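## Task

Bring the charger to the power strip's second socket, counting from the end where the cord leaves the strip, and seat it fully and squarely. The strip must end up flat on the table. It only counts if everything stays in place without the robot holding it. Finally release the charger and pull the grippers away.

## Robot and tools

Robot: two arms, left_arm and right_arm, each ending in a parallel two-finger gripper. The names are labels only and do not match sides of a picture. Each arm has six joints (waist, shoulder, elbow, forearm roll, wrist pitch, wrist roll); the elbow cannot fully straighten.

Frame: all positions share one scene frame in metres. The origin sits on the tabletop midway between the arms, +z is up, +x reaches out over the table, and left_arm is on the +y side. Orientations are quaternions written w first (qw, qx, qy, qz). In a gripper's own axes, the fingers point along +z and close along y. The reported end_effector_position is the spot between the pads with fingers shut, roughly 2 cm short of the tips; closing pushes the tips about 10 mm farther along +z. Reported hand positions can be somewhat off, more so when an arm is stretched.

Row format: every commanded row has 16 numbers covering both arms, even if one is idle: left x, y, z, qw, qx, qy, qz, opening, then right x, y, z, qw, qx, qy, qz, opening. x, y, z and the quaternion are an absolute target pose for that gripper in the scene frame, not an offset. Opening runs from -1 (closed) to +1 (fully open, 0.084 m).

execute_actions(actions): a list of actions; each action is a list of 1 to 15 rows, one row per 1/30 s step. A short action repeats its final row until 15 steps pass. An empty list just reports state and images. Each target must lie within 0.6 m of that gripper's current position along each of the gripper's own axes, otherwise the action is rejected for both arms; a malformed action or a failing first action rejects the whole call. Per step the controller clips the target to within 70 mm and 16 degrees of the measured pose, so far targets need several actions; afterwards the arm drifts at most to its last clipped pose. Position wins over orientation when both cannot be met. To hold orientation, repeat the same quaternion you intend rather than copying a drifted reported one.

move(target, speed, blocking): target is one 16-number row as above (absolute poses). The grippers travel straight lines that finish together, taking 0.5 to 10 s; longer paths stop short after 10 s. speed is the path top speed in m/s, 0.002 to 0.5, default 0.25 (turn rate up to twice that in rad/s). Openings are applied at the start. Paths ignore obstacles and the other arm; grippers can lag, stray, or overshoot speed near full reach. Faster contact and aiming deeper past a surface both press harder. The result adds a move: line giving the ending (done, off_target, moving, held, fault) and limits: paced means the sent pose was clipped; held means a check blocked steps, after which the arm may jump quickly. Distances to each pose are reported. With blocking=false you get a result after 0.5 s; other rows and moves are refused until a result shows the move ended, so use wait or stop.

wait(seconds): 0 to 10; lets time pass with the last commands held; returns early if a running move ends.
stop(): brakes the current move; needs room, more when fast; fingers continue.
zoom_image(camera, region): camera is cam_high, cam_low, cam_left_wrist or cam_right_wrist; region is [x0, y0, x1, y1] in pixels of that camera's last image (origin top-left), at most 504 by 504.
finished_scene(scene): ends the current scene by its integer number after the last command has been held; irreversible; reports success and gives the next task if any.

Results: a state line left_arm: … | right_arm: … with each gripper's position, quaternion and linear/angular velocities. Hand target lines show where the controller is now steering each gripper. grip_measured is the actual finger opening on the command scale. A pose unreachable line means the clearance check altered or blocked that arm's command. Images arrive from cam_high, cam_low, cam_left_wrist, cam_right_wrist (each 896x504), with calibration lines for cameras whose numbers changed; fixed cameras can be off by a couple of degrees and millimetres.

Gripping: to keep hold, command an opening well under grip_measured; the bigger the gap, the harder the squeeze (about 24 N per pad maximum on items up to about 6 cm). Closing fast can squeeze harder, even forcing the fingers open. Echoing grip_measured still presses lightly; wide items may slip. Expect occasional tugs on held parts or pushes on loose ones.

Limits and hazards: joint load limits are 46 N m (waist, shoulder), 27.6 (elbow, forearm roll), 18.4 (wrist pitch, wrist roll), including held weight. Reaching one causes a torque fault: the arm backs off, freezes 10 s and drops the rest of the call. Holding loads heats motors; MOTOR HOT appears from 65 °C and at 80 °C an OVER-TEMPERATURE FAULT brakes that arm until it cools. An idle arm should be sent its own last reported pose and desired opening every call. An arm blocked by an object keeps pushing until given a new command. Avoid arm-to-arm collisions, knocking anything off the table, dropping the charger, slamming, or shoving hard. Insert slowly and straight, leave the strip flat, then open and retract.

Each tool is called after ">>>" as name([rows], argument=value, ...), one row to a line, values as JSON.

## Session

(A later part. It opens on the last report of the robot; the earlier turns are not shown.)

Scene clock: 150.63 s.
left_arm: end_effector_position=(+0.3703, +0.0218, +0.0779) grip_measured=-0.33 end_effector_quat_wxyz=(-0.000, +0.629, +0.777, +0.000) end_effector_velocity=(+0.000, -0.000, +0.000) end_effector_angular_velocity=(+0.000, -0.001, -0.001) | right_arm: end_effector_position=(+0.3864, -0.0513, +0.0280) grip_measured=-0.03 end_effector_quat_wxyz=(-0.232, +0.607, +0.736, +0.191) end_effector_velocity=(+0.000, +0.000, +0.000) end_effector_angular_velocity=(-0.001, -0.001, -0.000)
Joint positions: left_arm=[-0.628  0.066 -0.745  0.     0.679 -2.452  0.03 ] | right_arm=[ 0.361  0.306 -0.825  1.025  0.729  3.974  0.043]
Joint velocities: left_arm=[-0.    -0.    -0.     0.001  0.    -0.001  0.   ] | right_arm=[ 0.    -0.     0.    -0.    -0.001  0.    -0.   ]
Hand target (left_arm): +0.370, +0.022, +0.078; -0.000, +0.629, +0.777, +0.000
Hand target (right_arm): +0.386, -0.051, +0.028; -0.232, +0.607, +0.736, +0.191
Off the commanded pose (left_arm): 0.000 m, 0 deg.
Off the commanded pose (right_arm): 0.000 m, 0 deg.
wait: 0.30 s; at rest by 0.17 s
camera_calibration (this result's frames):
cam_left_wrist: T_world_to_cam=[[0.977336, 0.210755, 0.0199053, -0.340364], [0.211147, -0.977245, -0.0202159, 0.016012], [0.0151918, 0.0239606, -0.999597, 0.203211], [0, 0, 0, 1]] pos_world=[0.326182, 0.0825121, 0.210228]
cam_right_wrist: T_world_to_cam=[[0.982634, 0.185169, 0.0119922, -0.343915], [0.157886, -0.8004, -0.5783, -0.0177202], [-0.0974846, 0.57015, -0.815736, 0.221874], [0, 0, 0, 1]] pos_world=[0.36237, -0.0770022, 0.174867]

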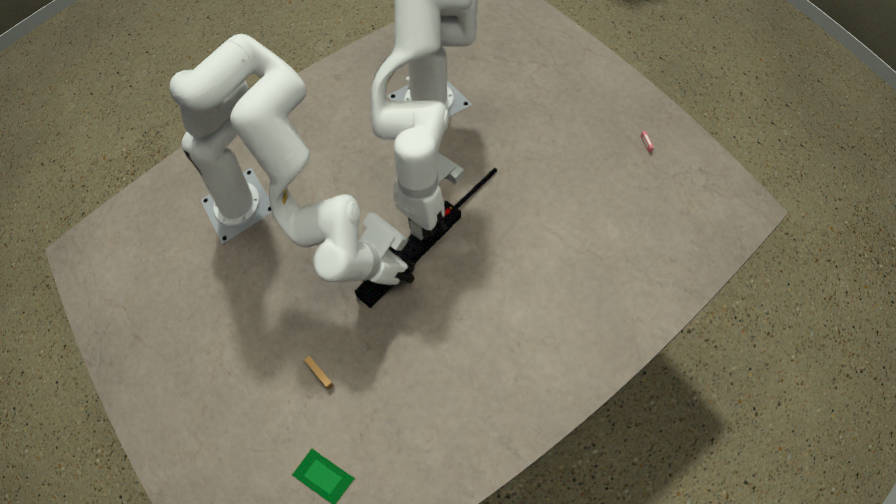

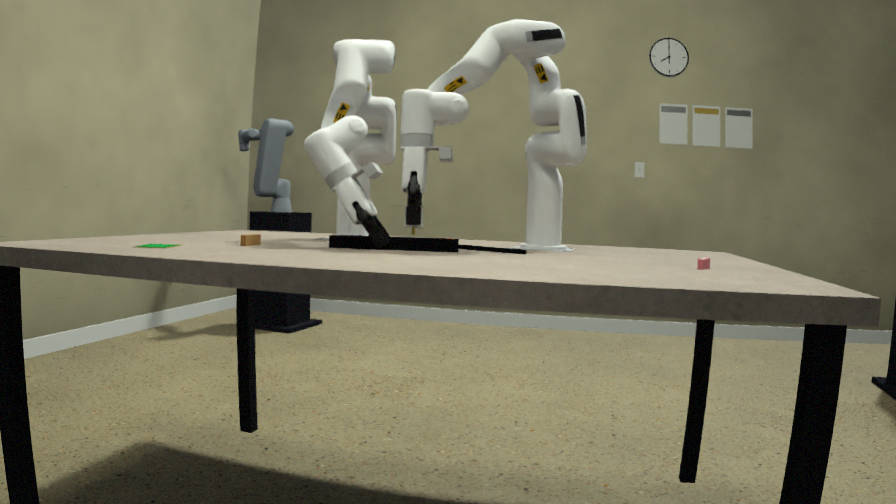

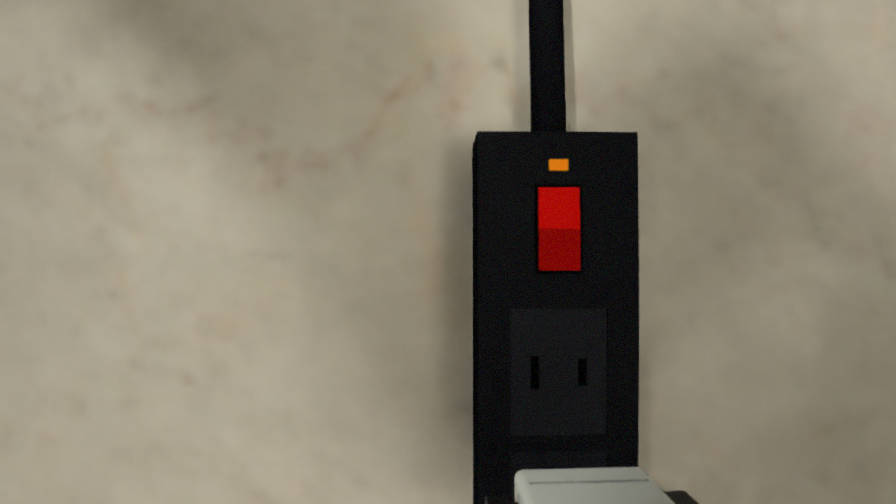

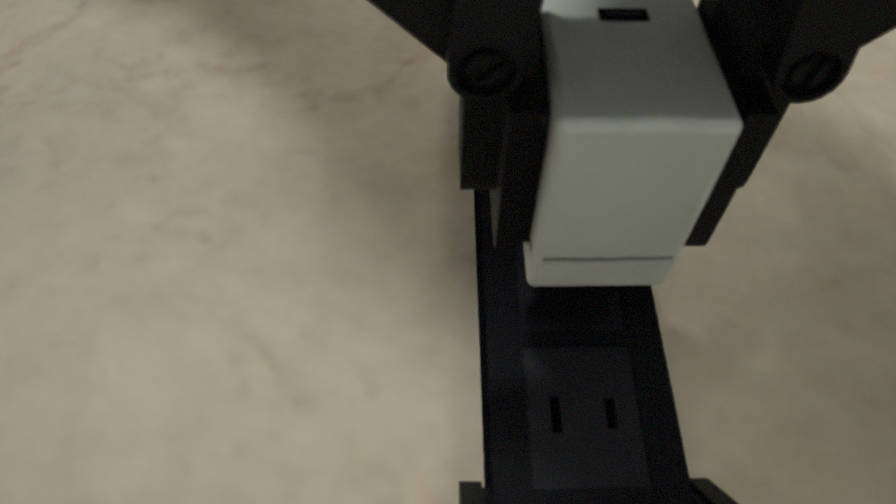

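>>> move(target=[0.3696,0.0216,0.0735,0,0.629,0.777,0,-1, 0.3864,-0.0513,0.028,-0.232,0.6066,0.7359,0.1913,-1], speed=0.015)

>>> move(target=[0.3696,0.0216,0.065,0,0.629,0.777,0,-1, 0.3864,-0.0513,0.028,-0.232,0.6066,0.7359,0.1913,-1], speed=0.01)

>>> zoom_image(camera="cam_low", region=[370, 190, 470, 260])

Scene clock: 157.80 s.
left_arm: end_effector_position=(+0.3696, +0.0216, +0.0736) grip_measured=-0.33 end_effector_quat_wxyz=(-0.000, +0.629, +0.777, +0.000) end_effector_velocity=(+0.001, -0.001, +0.000) end_effector_angular_velocity=(-0.002, -0.002, +0.000) | right_arm: end_effector_position=(+0.3864, -0.0513, +0.0280) grip_measured=-0.03 end_effector_quat_wxyz=(-0.232, +0.607, +0.736, +0.191) end_effector_velocity=(-0.000, +0.000, +0.000) end_effector_angular_velocity=(+0.000, +0.000, +0.000)
Joint positions: left_arm=[-0.63   0.075 -0.74   0.     0.665 -2.453  0.03 ] | right_arm=[ 0.361  0.306 -0.825  1.025  0.729  3.974  0.043]
Joint velocities: left_arm=[-0.     0.    -0.    -0.001 -0.003 -0.    -0.   ] | right_arm=[ 0.001 -0.     0.     0.    -0.     0.    -0.   ]
Hand target (left_arm): +0.370, +0.022, +0.074; -0.000, +0.629, +0.777, +0.000
Hand target (right_arm): +0.386, -0.051, +0.028; -0.232, +0.607, +0.736, +0.191
Off the commanded pose (left_arm): 0.000 m, 0 deg.
Off the commanded pose (right_arm): 0.000 m, 0 deg.
move: done
camera_calibration (this result's frames):
cam_left_wrist: T_world_to_cam=[[0.977335, 0.21077, 0.0198055, -0.339494], [0.211158, -0.977245, -0.0200982, 0.0159084], [0.0151187, 0.0238248, -0.999602, 0.198908], [0, 0, 0, 1]] pos_world=[0.325433, 0.0823626, 0.205872]
cam_right_wrist: T_world_to_cam=[[0.982634, 0.185168, 0.0119969, -0.343917], [0.157888, -0.8004, -0.5783, -0.0177205], [-0.0974802, 0.570152, -0.815736, 0.221874], [0, 0, 0, 1]] pos_world=[0.362371, -0.0770029, 0.174869]

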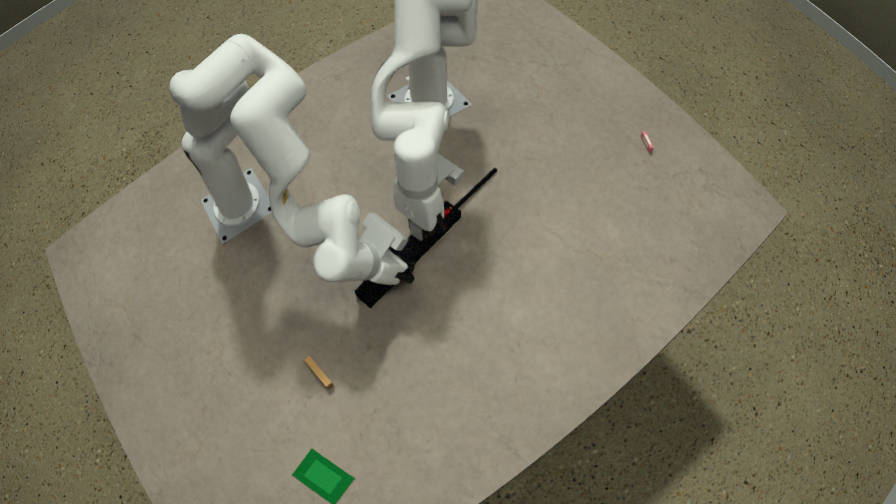

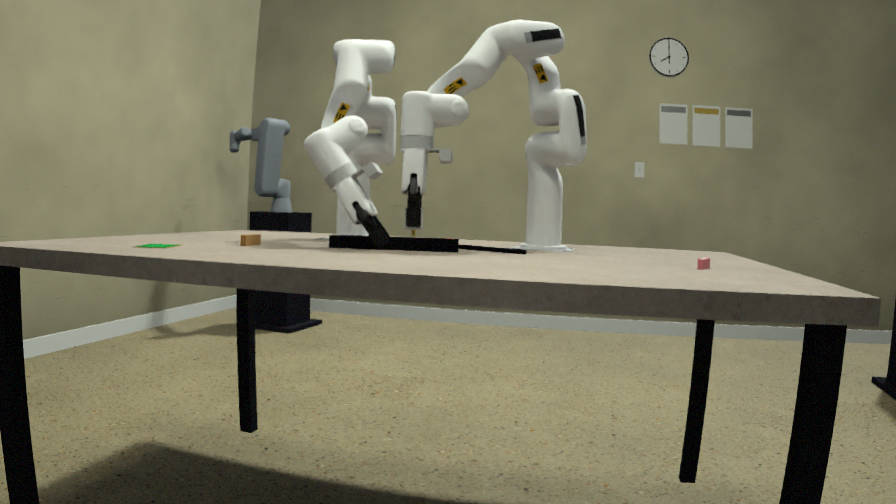

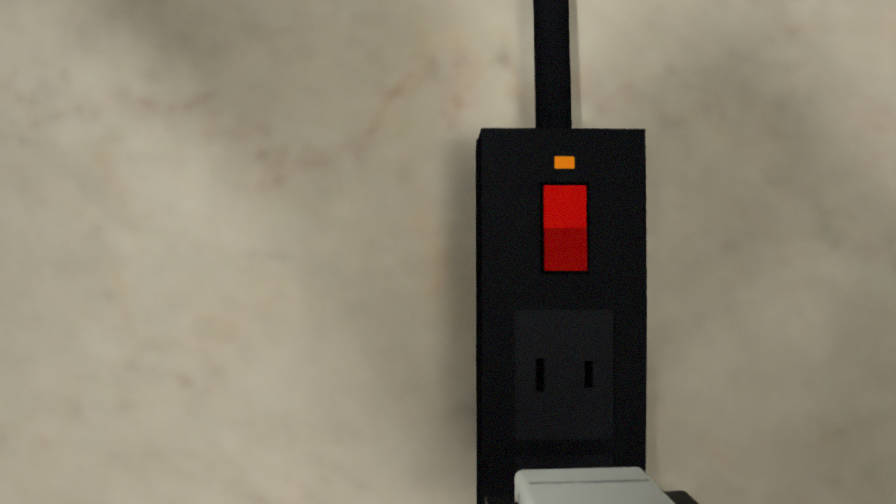

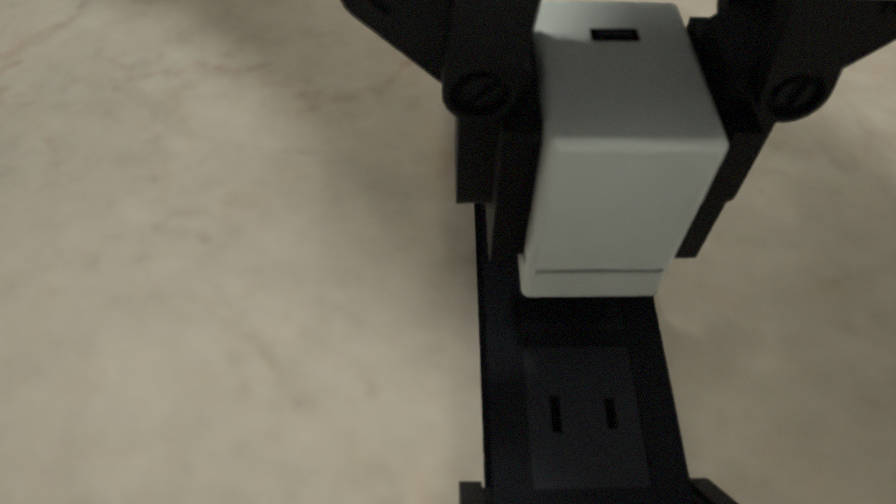

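Scene clock: 158.87 s.
left_arm: end_effector_position=(+0.3696, +0.0216, +0.0651) grip_measured=-0.33 end_effector_quat_wxyz=(-0.000, +0.629, +0.777, +0.000) end_effector_velocity=(+0.001, -0.001, +0.000) end_effector_angular_velocity=(-0.002, -0.003, -0.000) | right_arm: end_effector_position=(+0.3864, -0.0513, +0.0280) grip_measured=-0.03 end_effector_quat_wxyz=(-0.232, +0.607, +0.736, +0.191) end_effector_velocity=(+0.000, +0.001, +0.000) end_effector_angular_velocity=(+0.001, -0.000, +0.000)
Joint positions: left_arm=[-0.63   0.096 -0.735  0.     0.64  -2.453  0.03 ] | right_arm=[ 0.361  0.306 -0.825  1.025  0.729  3.974  0.043]
Joint velocities: left_arm=[-0.     0.001 -0.001  0.    -0.003 -0.     0.   ] | right_arm=[ 0.001  0.    -0.001  0.001  0.    -0.    -0.   ]
Hand target (left_arm): +0.370, +0.022, +0.065; -0.000, +0.629, +0.777, +0.000
Hand target (right_arm): +0.386, -0.051, +0.028; -0.232, +0.607, +0.736, +0.191
Off the commanded pose (left_arm): 0.000 m, 0 deg.
Off the commanded pose (right_arm): 0.000 m, 0 deg.
move: done
camera_calibration (this result's frames):
cam_left_wrist: T_world_to_cam=[[0.977331, 0.210788, 0.019817, -0.339306], [0.211177, -0.977241, -0.0201072, 0.0157528], [0.0151276, 0.0238362, -0.999601, 0.190421], [0, 0, 0, 1]] pos_world=[0.325407, 0.082377, 0.197385]
cam_right_wrist: T_world_to_cam=[[0.982634, 0.185168, 0.011997, -0.343917], [0.157888, -0.8004, -0.5783, -0.0177205], [-0.0974801, 0.570151, -0.815736, 0.221874], [0, 0, 0, 1]] pos_world=[0.362371, -0.0770029, 0.174869]

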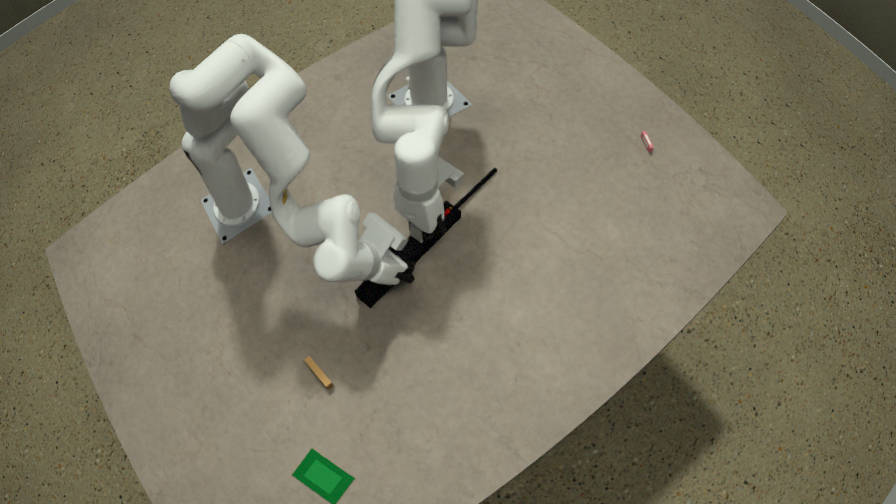

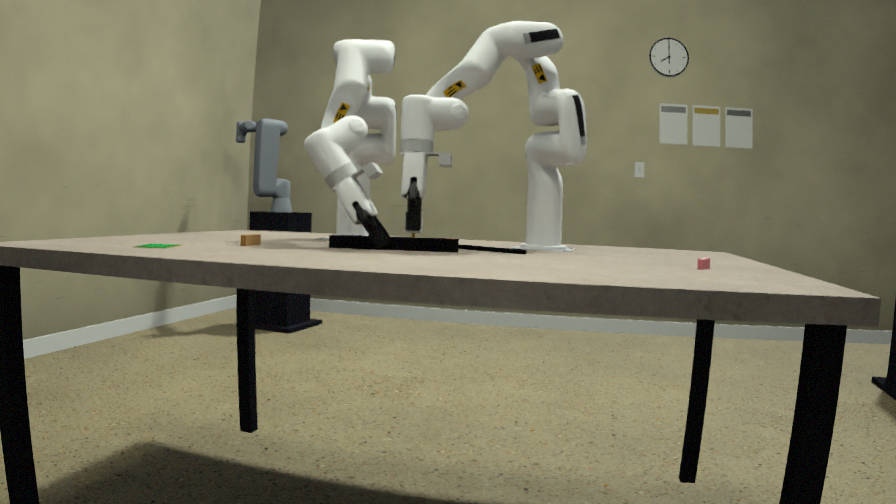

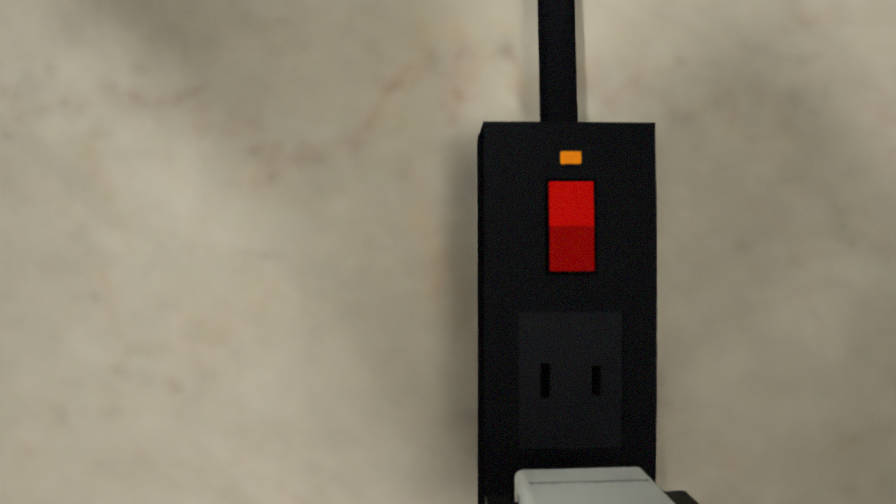

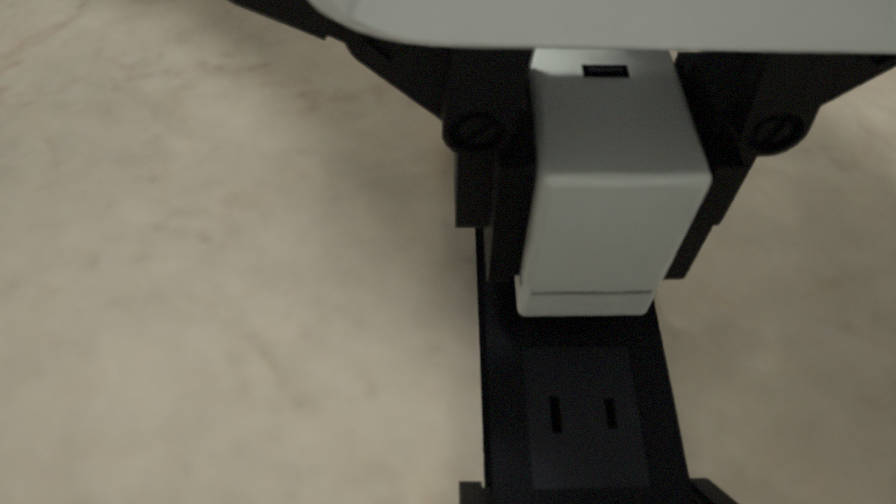

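Region (370, 190, 470, 260) of cam_low's 896x504 image, scaled by 5.040, with more detail than that image has; it fills the top 353 rows of this view, and the rest is white.

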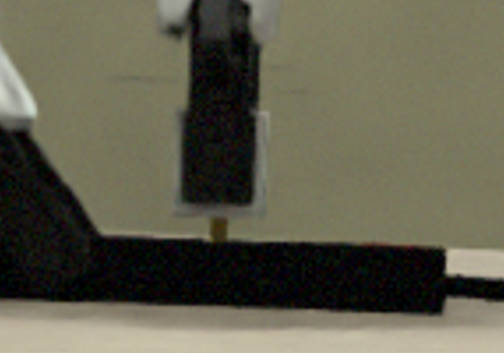

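Entering freely. Push home.

>>> move(target=[0.3696,0.0216,0.0532,0,0.629,0.777,0,-1, 0.3864,-0.0513,0.028,-0.232,0.6066,0.7359,0.1913,-1], speed=0.012)

>>> zoom_image(camera="cam_low", region=[370, 190, 470, 260])

Scene clock: 162.33 s.
left_arm: end_effector_position=(+0.3700, +0.0212, +0.0537) grip_measured=-0.33 end_effector_quat_wxyz=(+0.001, +0.629, +0.777, +0.000) end_effector_velocity=(-0.001, +0.000, -0.001) end_effector_angular_velocity=(+0.000, +0.001, +0.001) | right_arm: end_effector_position=(+0.3866, -0.0514, +0.0280) grip_measured=-0.03 end_effector_quat_wxyz=(-0.232, +0.607, +0.736, +0.191) end_effector_velocity=(-0.000, +0.000, +0.000) end_effector_angular_velocity=(+0.001, +0.000, +0.002)
Joint positions: left_arm=[-0.63   0.125 -0.73   0.     0.604 -2.453  0.03 ] | right_arm=[ 0.361  0.306 -0.826  1.025  0.729  3.974  0.043]
Joint velocities: left_arm=[-0.001  0.002  0.001 -0.001 -0.002 -0.    -0.   ] | right_arm=[ 0.001  0.    -0.     0.     0.001 -0.001  0.   ]
Hand target (left_arm): +0.370, +0.022, +0.053; -0.000, +0.629, +0.777, +0.000
Hand target (right_arm): +0.386, -0.051, +0.028; -0.232, +0.607, +0.736, +0.191
Off the commanded pose (left_arm): 0.001 m, 0 deg.
Off the commanded pose (right_arm): 0.000 m, 0 deg.
move: done
camera_calibration (this result's frames):
cam_left_wrist: T_world_to_cam=[[0.977321, 0.210725, 0.0209575, -0.3395], [0.211117, -0.977282, -0.0187148, 0.0149583], [0.0165377, 0.0227148, -0.999605, 0.178589], [0, 0, 0, 1]] pos_world=[0.325689, 0.0821028, 0.185914]
cam_right_wrist: T_world_to_cam=[[0.982695, 0.18482, 0.0123318, -0.344143], [0.15782, -0.800564, -0.578092, -0.0178165], [-0.0969704, 0.570034, -0.815879, 0.221746], [0, 0, 0, 1]] pos_world=[0.362502, -0.0770616, 0.174862]

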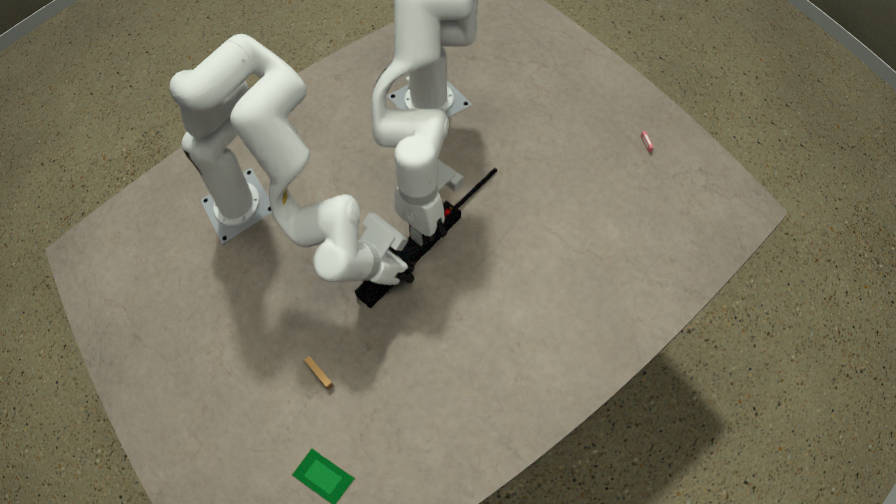

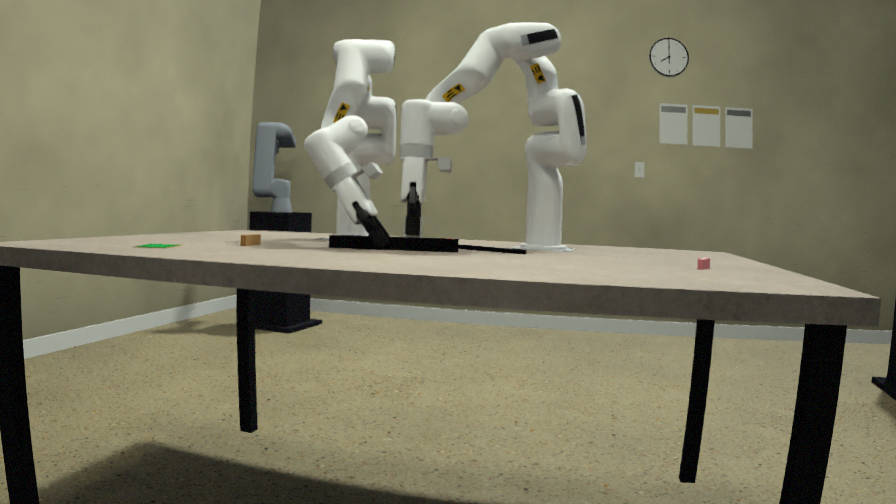

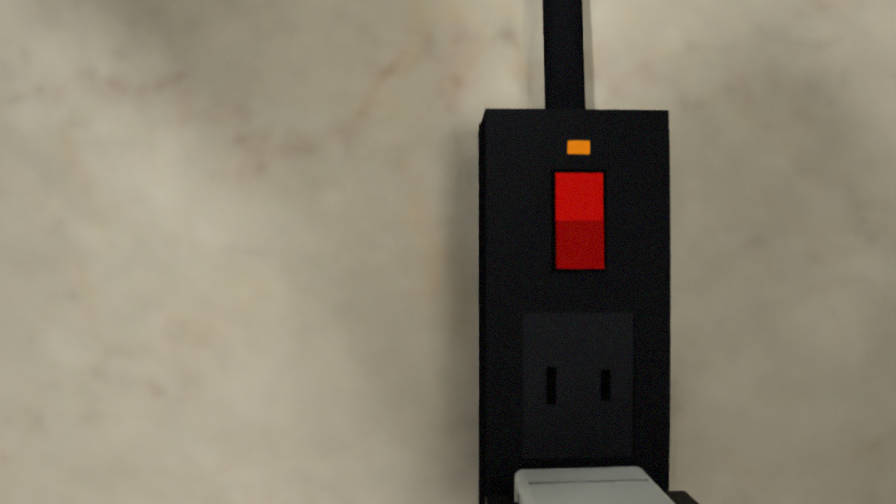

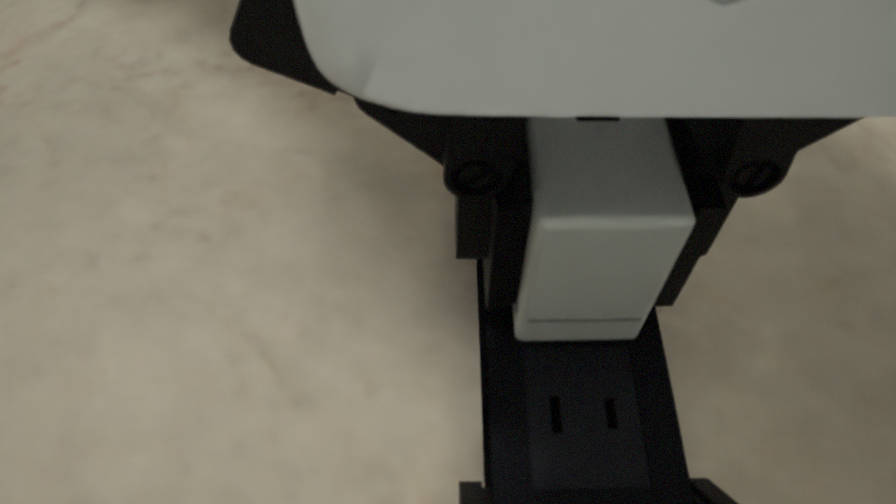

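Region (370, 190, 470, 260) of cam_low's 896x504 image, scaled by 5.040, with more detail than that image has; it fills the top 353 rows of this view, and the rest is white.

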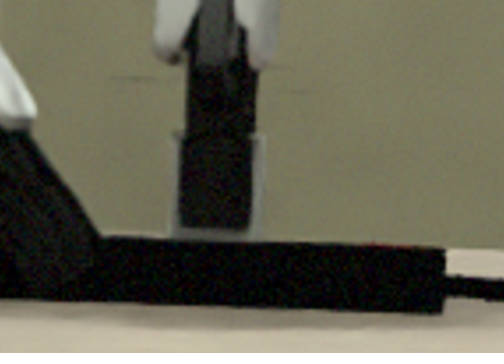

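>>> execute_actions(actions=[])

>>> zoom_image(camera="cam_low", region=[390, 205, 440, 250])

Scene clock: 164.90 s.
left_arm: end_effector_position=(+0.3696, +0.0216, +0.0533) grip_measured=-0.33 end_effector_quat_wxyz=(+0.000, +0.629, +0.777, +0.000) end_effector_velocity=(+0.000, +0.000, +0.000) end_effector_angular_velocity=(+0.000, -0.001, -0.001) | right_arm: end_effector_position=(+0.3864, -0.0513, +0.0280) grip_measured=-0.03 end_effector_quat_wxyz=(-0.232, +0.607, +0.736, +0.191) end_effector_velocity=(+0.000, -0.000, +0.000) end_effector_angular_velocity=(+0.000, +0.000, -0.000)
Joint positions: left_arm=[-0.63   0.125 -0.73   0.     0.604 -2.453  0.03 ] | right_arm=[ 0.361  0.306 -0.825  1.025  0.729  3.974  0.043]
Joint velocities: left_arm=[ 0.    -0.     0.     0.001 -0.     0.     0.   ] | right_arm=[-0.001  0.    -0.001 -0.     0.001  0.    -0.   ]
Hand target (left_arm): +0.370, +0.022, +0.053; -0.000, +0.629, +0.777, +0.000
Hand target (right_arm): +0.386, -0.051, +0.028; -0.232, +0.607, +0.736, +0.191
Off the commanded pose (left_arm): 0.000 m, 0 deg.
Off the commanded pose (right_arm): 0.000 m, 0 deg.
camera_calibration (this result's frames):
cam_left_wrist: T_world_to_cam=[[0.977323, 0.210803, 0.0200287, -0.339143], [0.211193, -0.977242, -0.0198763, 0.0154294], [0.0153829, 0.0236555, -0.999602, 0.178557], [0, 0, 0, 1]] pos_world=[0.325447, 0.0823469, 0.185586]
cam_right_wrist: T_world_to_cam=[[0.982636, 0.185157, 0.0120118, -0.343927], [0.157889, -0.800405, -0.578294, -0.0177228], [-0.0974609, 0.570148, -0.81574, 0.221868], [0, 0, 0, 1]] pos_world=[0.362376, -0.0770026, 0.174869]

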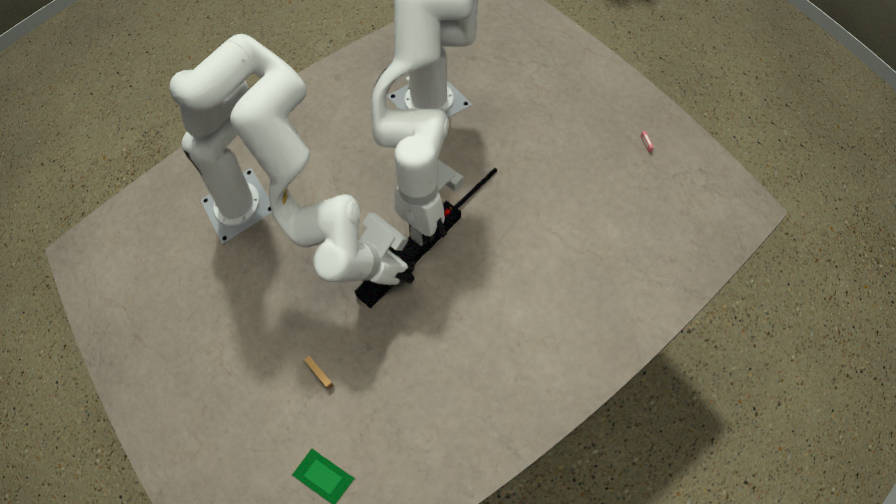

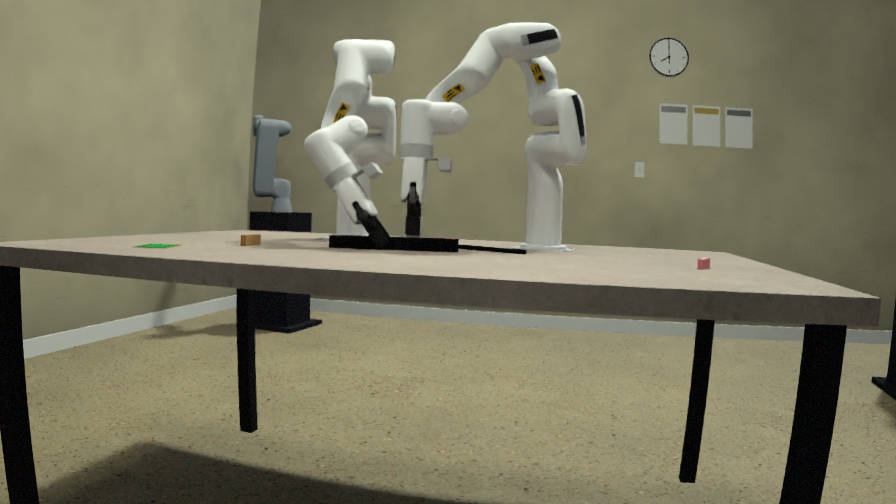

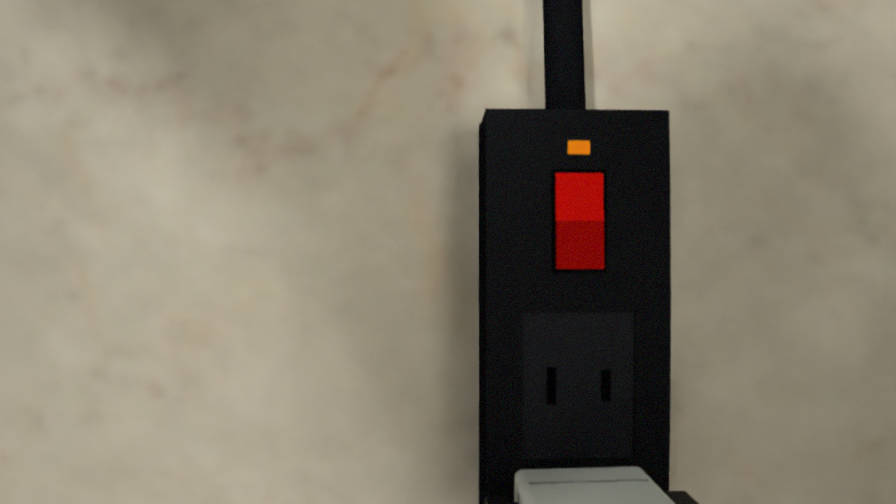

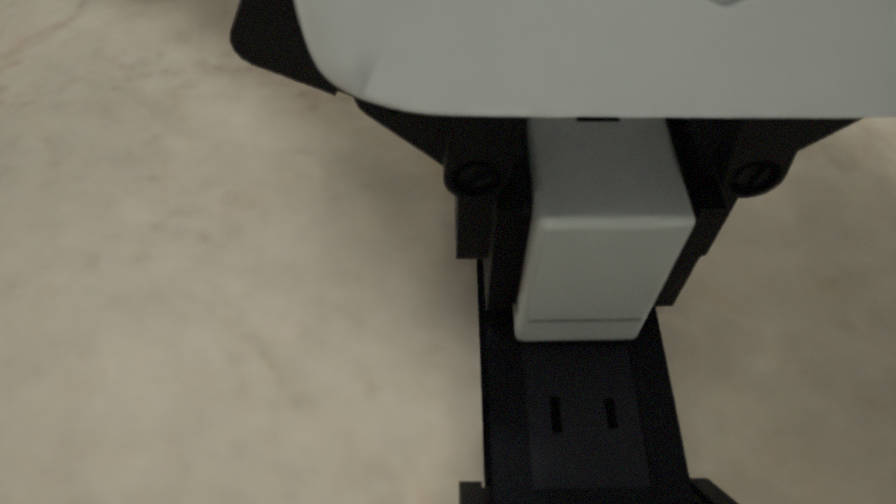

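Region (390, 205, 440, 250) of cam_low's 896x504 image, scaled by 10.080, with more detail than that image has; it fills the top 454 rows of this view, and the rest is white.

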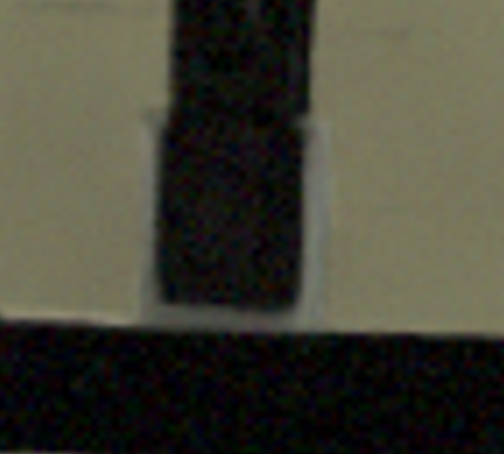

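>>> execute_actions([
  [[0.3696,0.0216,0.054,0,0.629,0.777,0,-0.4, 0.3864,-0.0513,0.028,-0.232,0.6066,0.7359,0.1913,-0.1],[0.3696,0.0216,0.054,0,0.629,0.777,0,-0.2, 0.3864,-0.0513,0.028,-0.232,0.6066,0.7359,0.1913,0.1],[0.3696,0.0216,0.054,0,0.629,0.777,0,0.3, 0.3864,-0.0513,0.028,-0.232,0.6066,0.7359,0.1913,0.6]],
])

>>> move(target=[0.355,0.09,0.22,0,0.629,0.777,0,0.3, 0.405,-0.15,0.17,-0.232,0.6066,0.7359,0.1913,0.6], speed=0.25)

>>> zoom_image(camera="cam_low", region=[320, 190, 480, 270])

Scene clock: 170.53 s.
left_arm: end_effector_position=(+0.3692, +0.0220, +0.0534) grip_measured=+0.29 end_effector_quat_wxyz=(-0.001, +0.629, +0.777, +0.000) end_effector_velocity=(+0.002, -0.003, +0.003) end_effector_angular_velocity=(-0.007, -0.008, -0.001) | right_arm: end_effector_position=(+0.3862, -0.0512, +0.0279) grip_measured=+0.59 end_effector_quat_wxyz=(-0.232, +0.607, +0.736, +0.191) end_effector_velocity=(+0.002, -0.001, -0.000) end_effector_angular_velocity=(-0.001, -0.002, -0.005)
Joint positions: left_arm=[-0.629  0.124 -0.729  0.     0.607 -2.453  0.056] | right_arm=[ 0.361  0.306 -0.825  1.025  0.729  3.974  0.069]
Joint velocities: left_arm=[-0.002 -0.004 -0.005 -0.002 -0.002  0.    -0.   ] | right_arm=[-0.002  0.003 -0.002  0.002 -0.003  0.    -0.   ]
Hand target (left_arm): +0.370, +0.022, +0.054; -0.000, +0.629, +0.777, -0.000
Hand target (right_arm): +0.386, -0.051, +0.028; -0.232, +0.607, +0.736, +0.191
Off the commanded pose (left_arm): 0.001 m, 0 deg.
Off the commanded pose (right_arm): 0.000 m, 0 deg.
camera_calibration (this result's frames):
cam_left_wrist: T_world_to_cam=[[0.977341, 0.210842, 0.0187202, -0.338716], [0.211223, -0.977204, -0.021399, 0.0160033], [0.0137816, 0.0248683, -0.999596, 0.179234], [0, 0, 0, 1]] pos_world=[0.325191, 0.0825969, 0.185845]
cam_right_wrist: T_world_to_cam=[[0.982575, 0.185509, 0.0115465, -0.34365], [0.157892, -0.80029, -0.578452, -0.0176556], [-0.0980676, 0.570195, -0.815635, 0.221986], [0, 0, 0, 1]] pos_world=[0.362219, -0.0769548, 0.174815]

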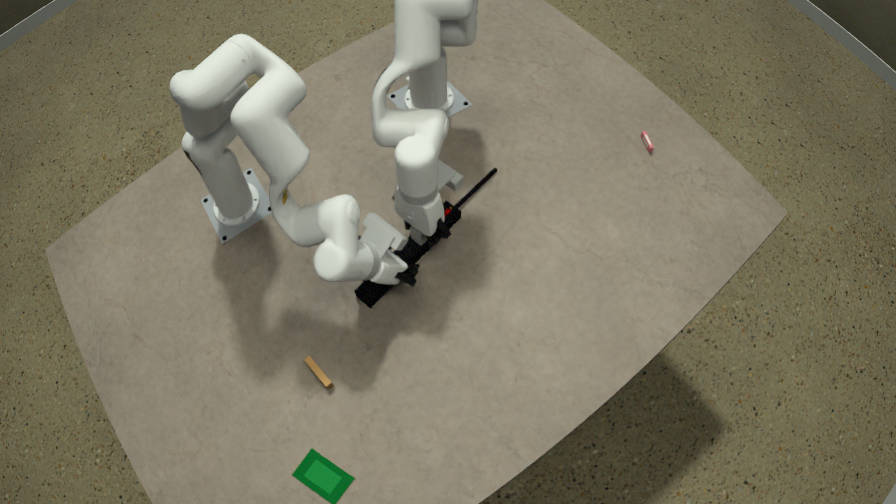

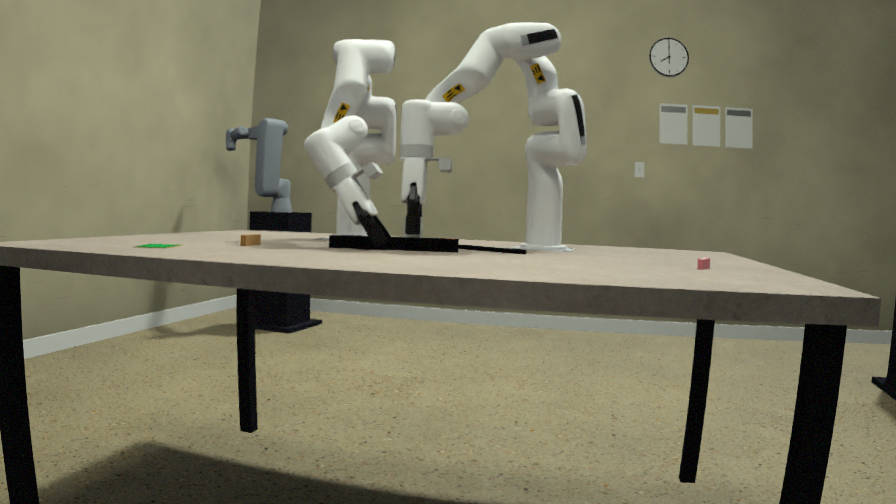

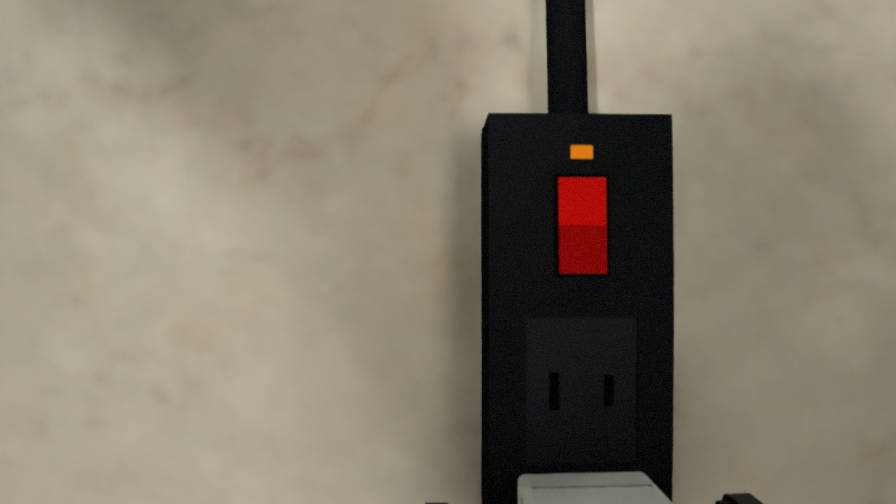

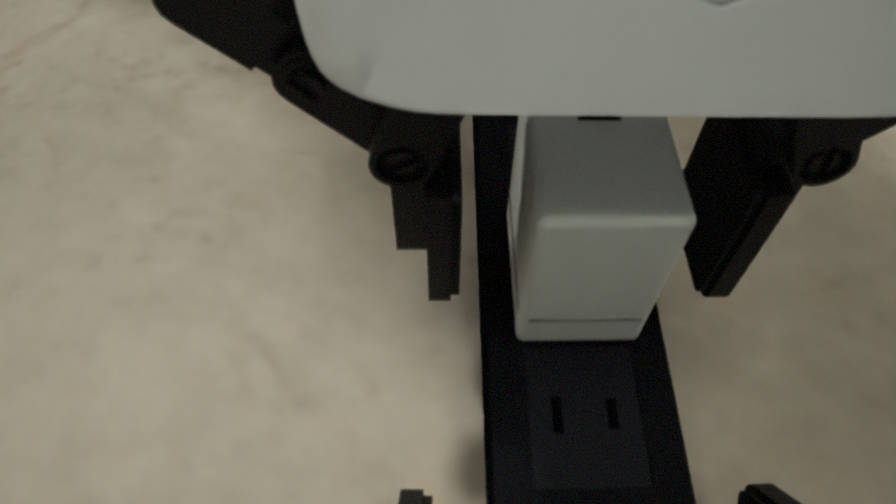

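Scene clock: 171.77 s.
left_arm: end_effector_position=(+0.3550, +0.0892, +0.2193) grip_measured=+0.29 end_effector_quat_wxyz=(-0.001, +0.630, +0.777, -0.001) end_effector_velocity=(+0.001, -0.000, +0.005) end_effector_angular_velocity=(-0.005, -0.006, +0.001) | right_arm: end_effector_position=(+0.4041, -0.1499, +0.1696) grip_measured=+0.59 end_effector_quat_wxyz=(-0.232, +0.606, +0.736, +0.191) end_effector_velocity=(+0.002, -0.002, +0.005) end_effector_angular_velocity=(+0.001, -0.008, -0.001)
Joint positions: left_arm=[-0.511 -0.342 -0.77  -0.001  1.114 -2.333  0.056] | right_arm=[ 0.064 -0.008 -0.888  0.677  1.123  4.163  0.069]
Joint velocities: left_arm=[ 0.002 -0.007 -0.007 -0.001  0.006  0.002  0.   ] | right_arm=[-0.005 -0.006 -0.007 -0.002  0.005  0.001  0.   ]
Hand target (left_arm): +0.355, +0.089, +0.220; +0.000, +0.630, +0.777, -0.001
Hand target (right_arm): +0.404, -0.150, +0.170; -0.232, +0.606, +0.736, +0.191
Off the commanded pose (left_arm): 0.001 m, 0 deg.
Off the commanded pose (right_arm): 0.001 m, 0 deg.
move: done
camera_calibration (this result's frames):
cam_left_wrist: T_world_to_cam=[[0.977579, 0.209796, 0.0180374, -0.342011], [0.210143, -0.977464, -0.0201242, 0.0883369], [0.0134089, 0.0234634, -0.999635, 0.343799], [0, 0, 0, 1]] pos_world=[0.311169, 0.150032, 0.35162]
cam_right_wrist: T_world_to_cam=[[0.982423, 0.186312, 0.0115355, -0.344445], [0.158556, -0.800258, -0.578314, -0.0178099], [-0.0985155, 0.569978, -0.815733, 0.395759], [0, 0, 0, 1]] pos_world=[0.380203, -0.175652, 0.316507]

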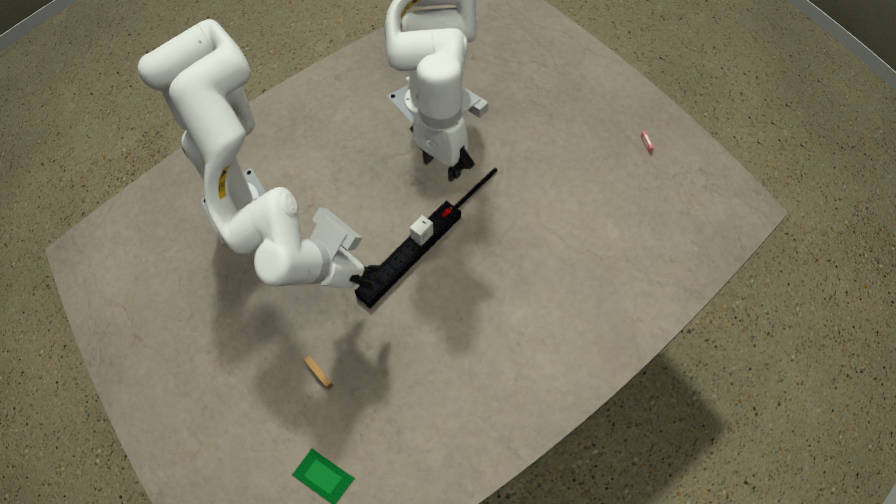

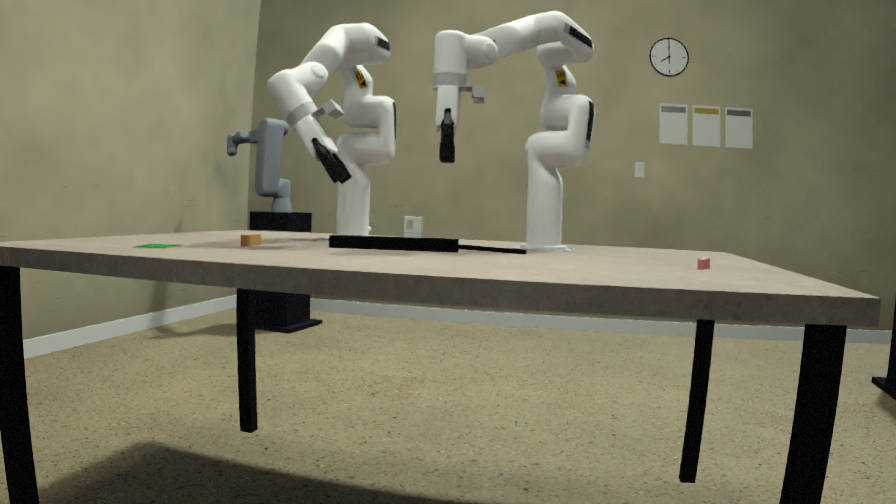

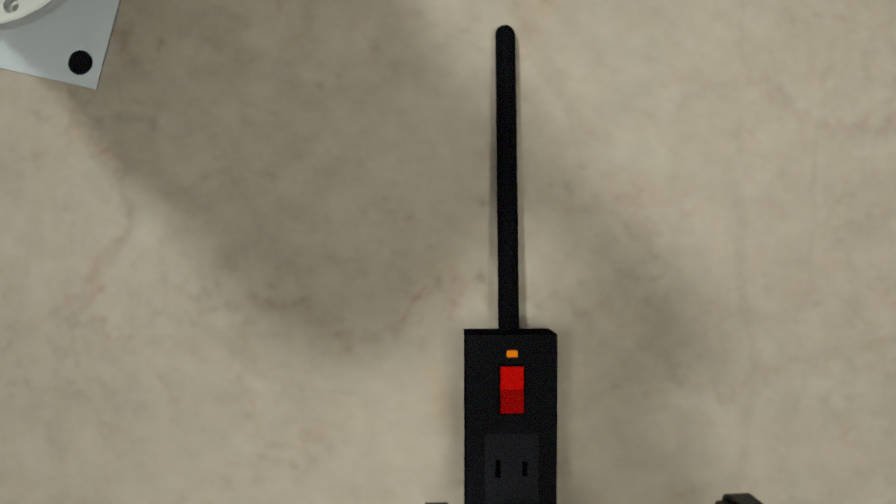

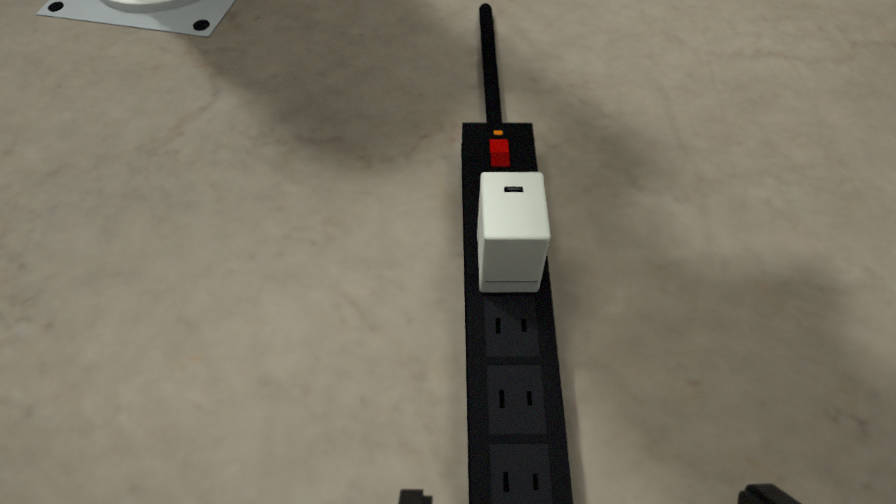

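Region (320, 190, 480, 270) of cam_low's 896x504 image, scaled by 3.150, with more detail than that image has.

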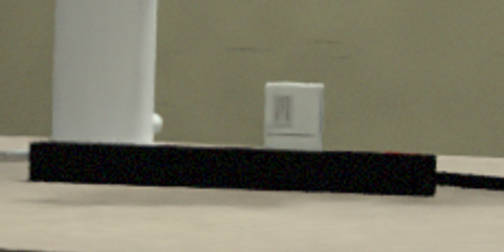

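>>> finished_scene(scene=1)

The scene is finished: the task was done.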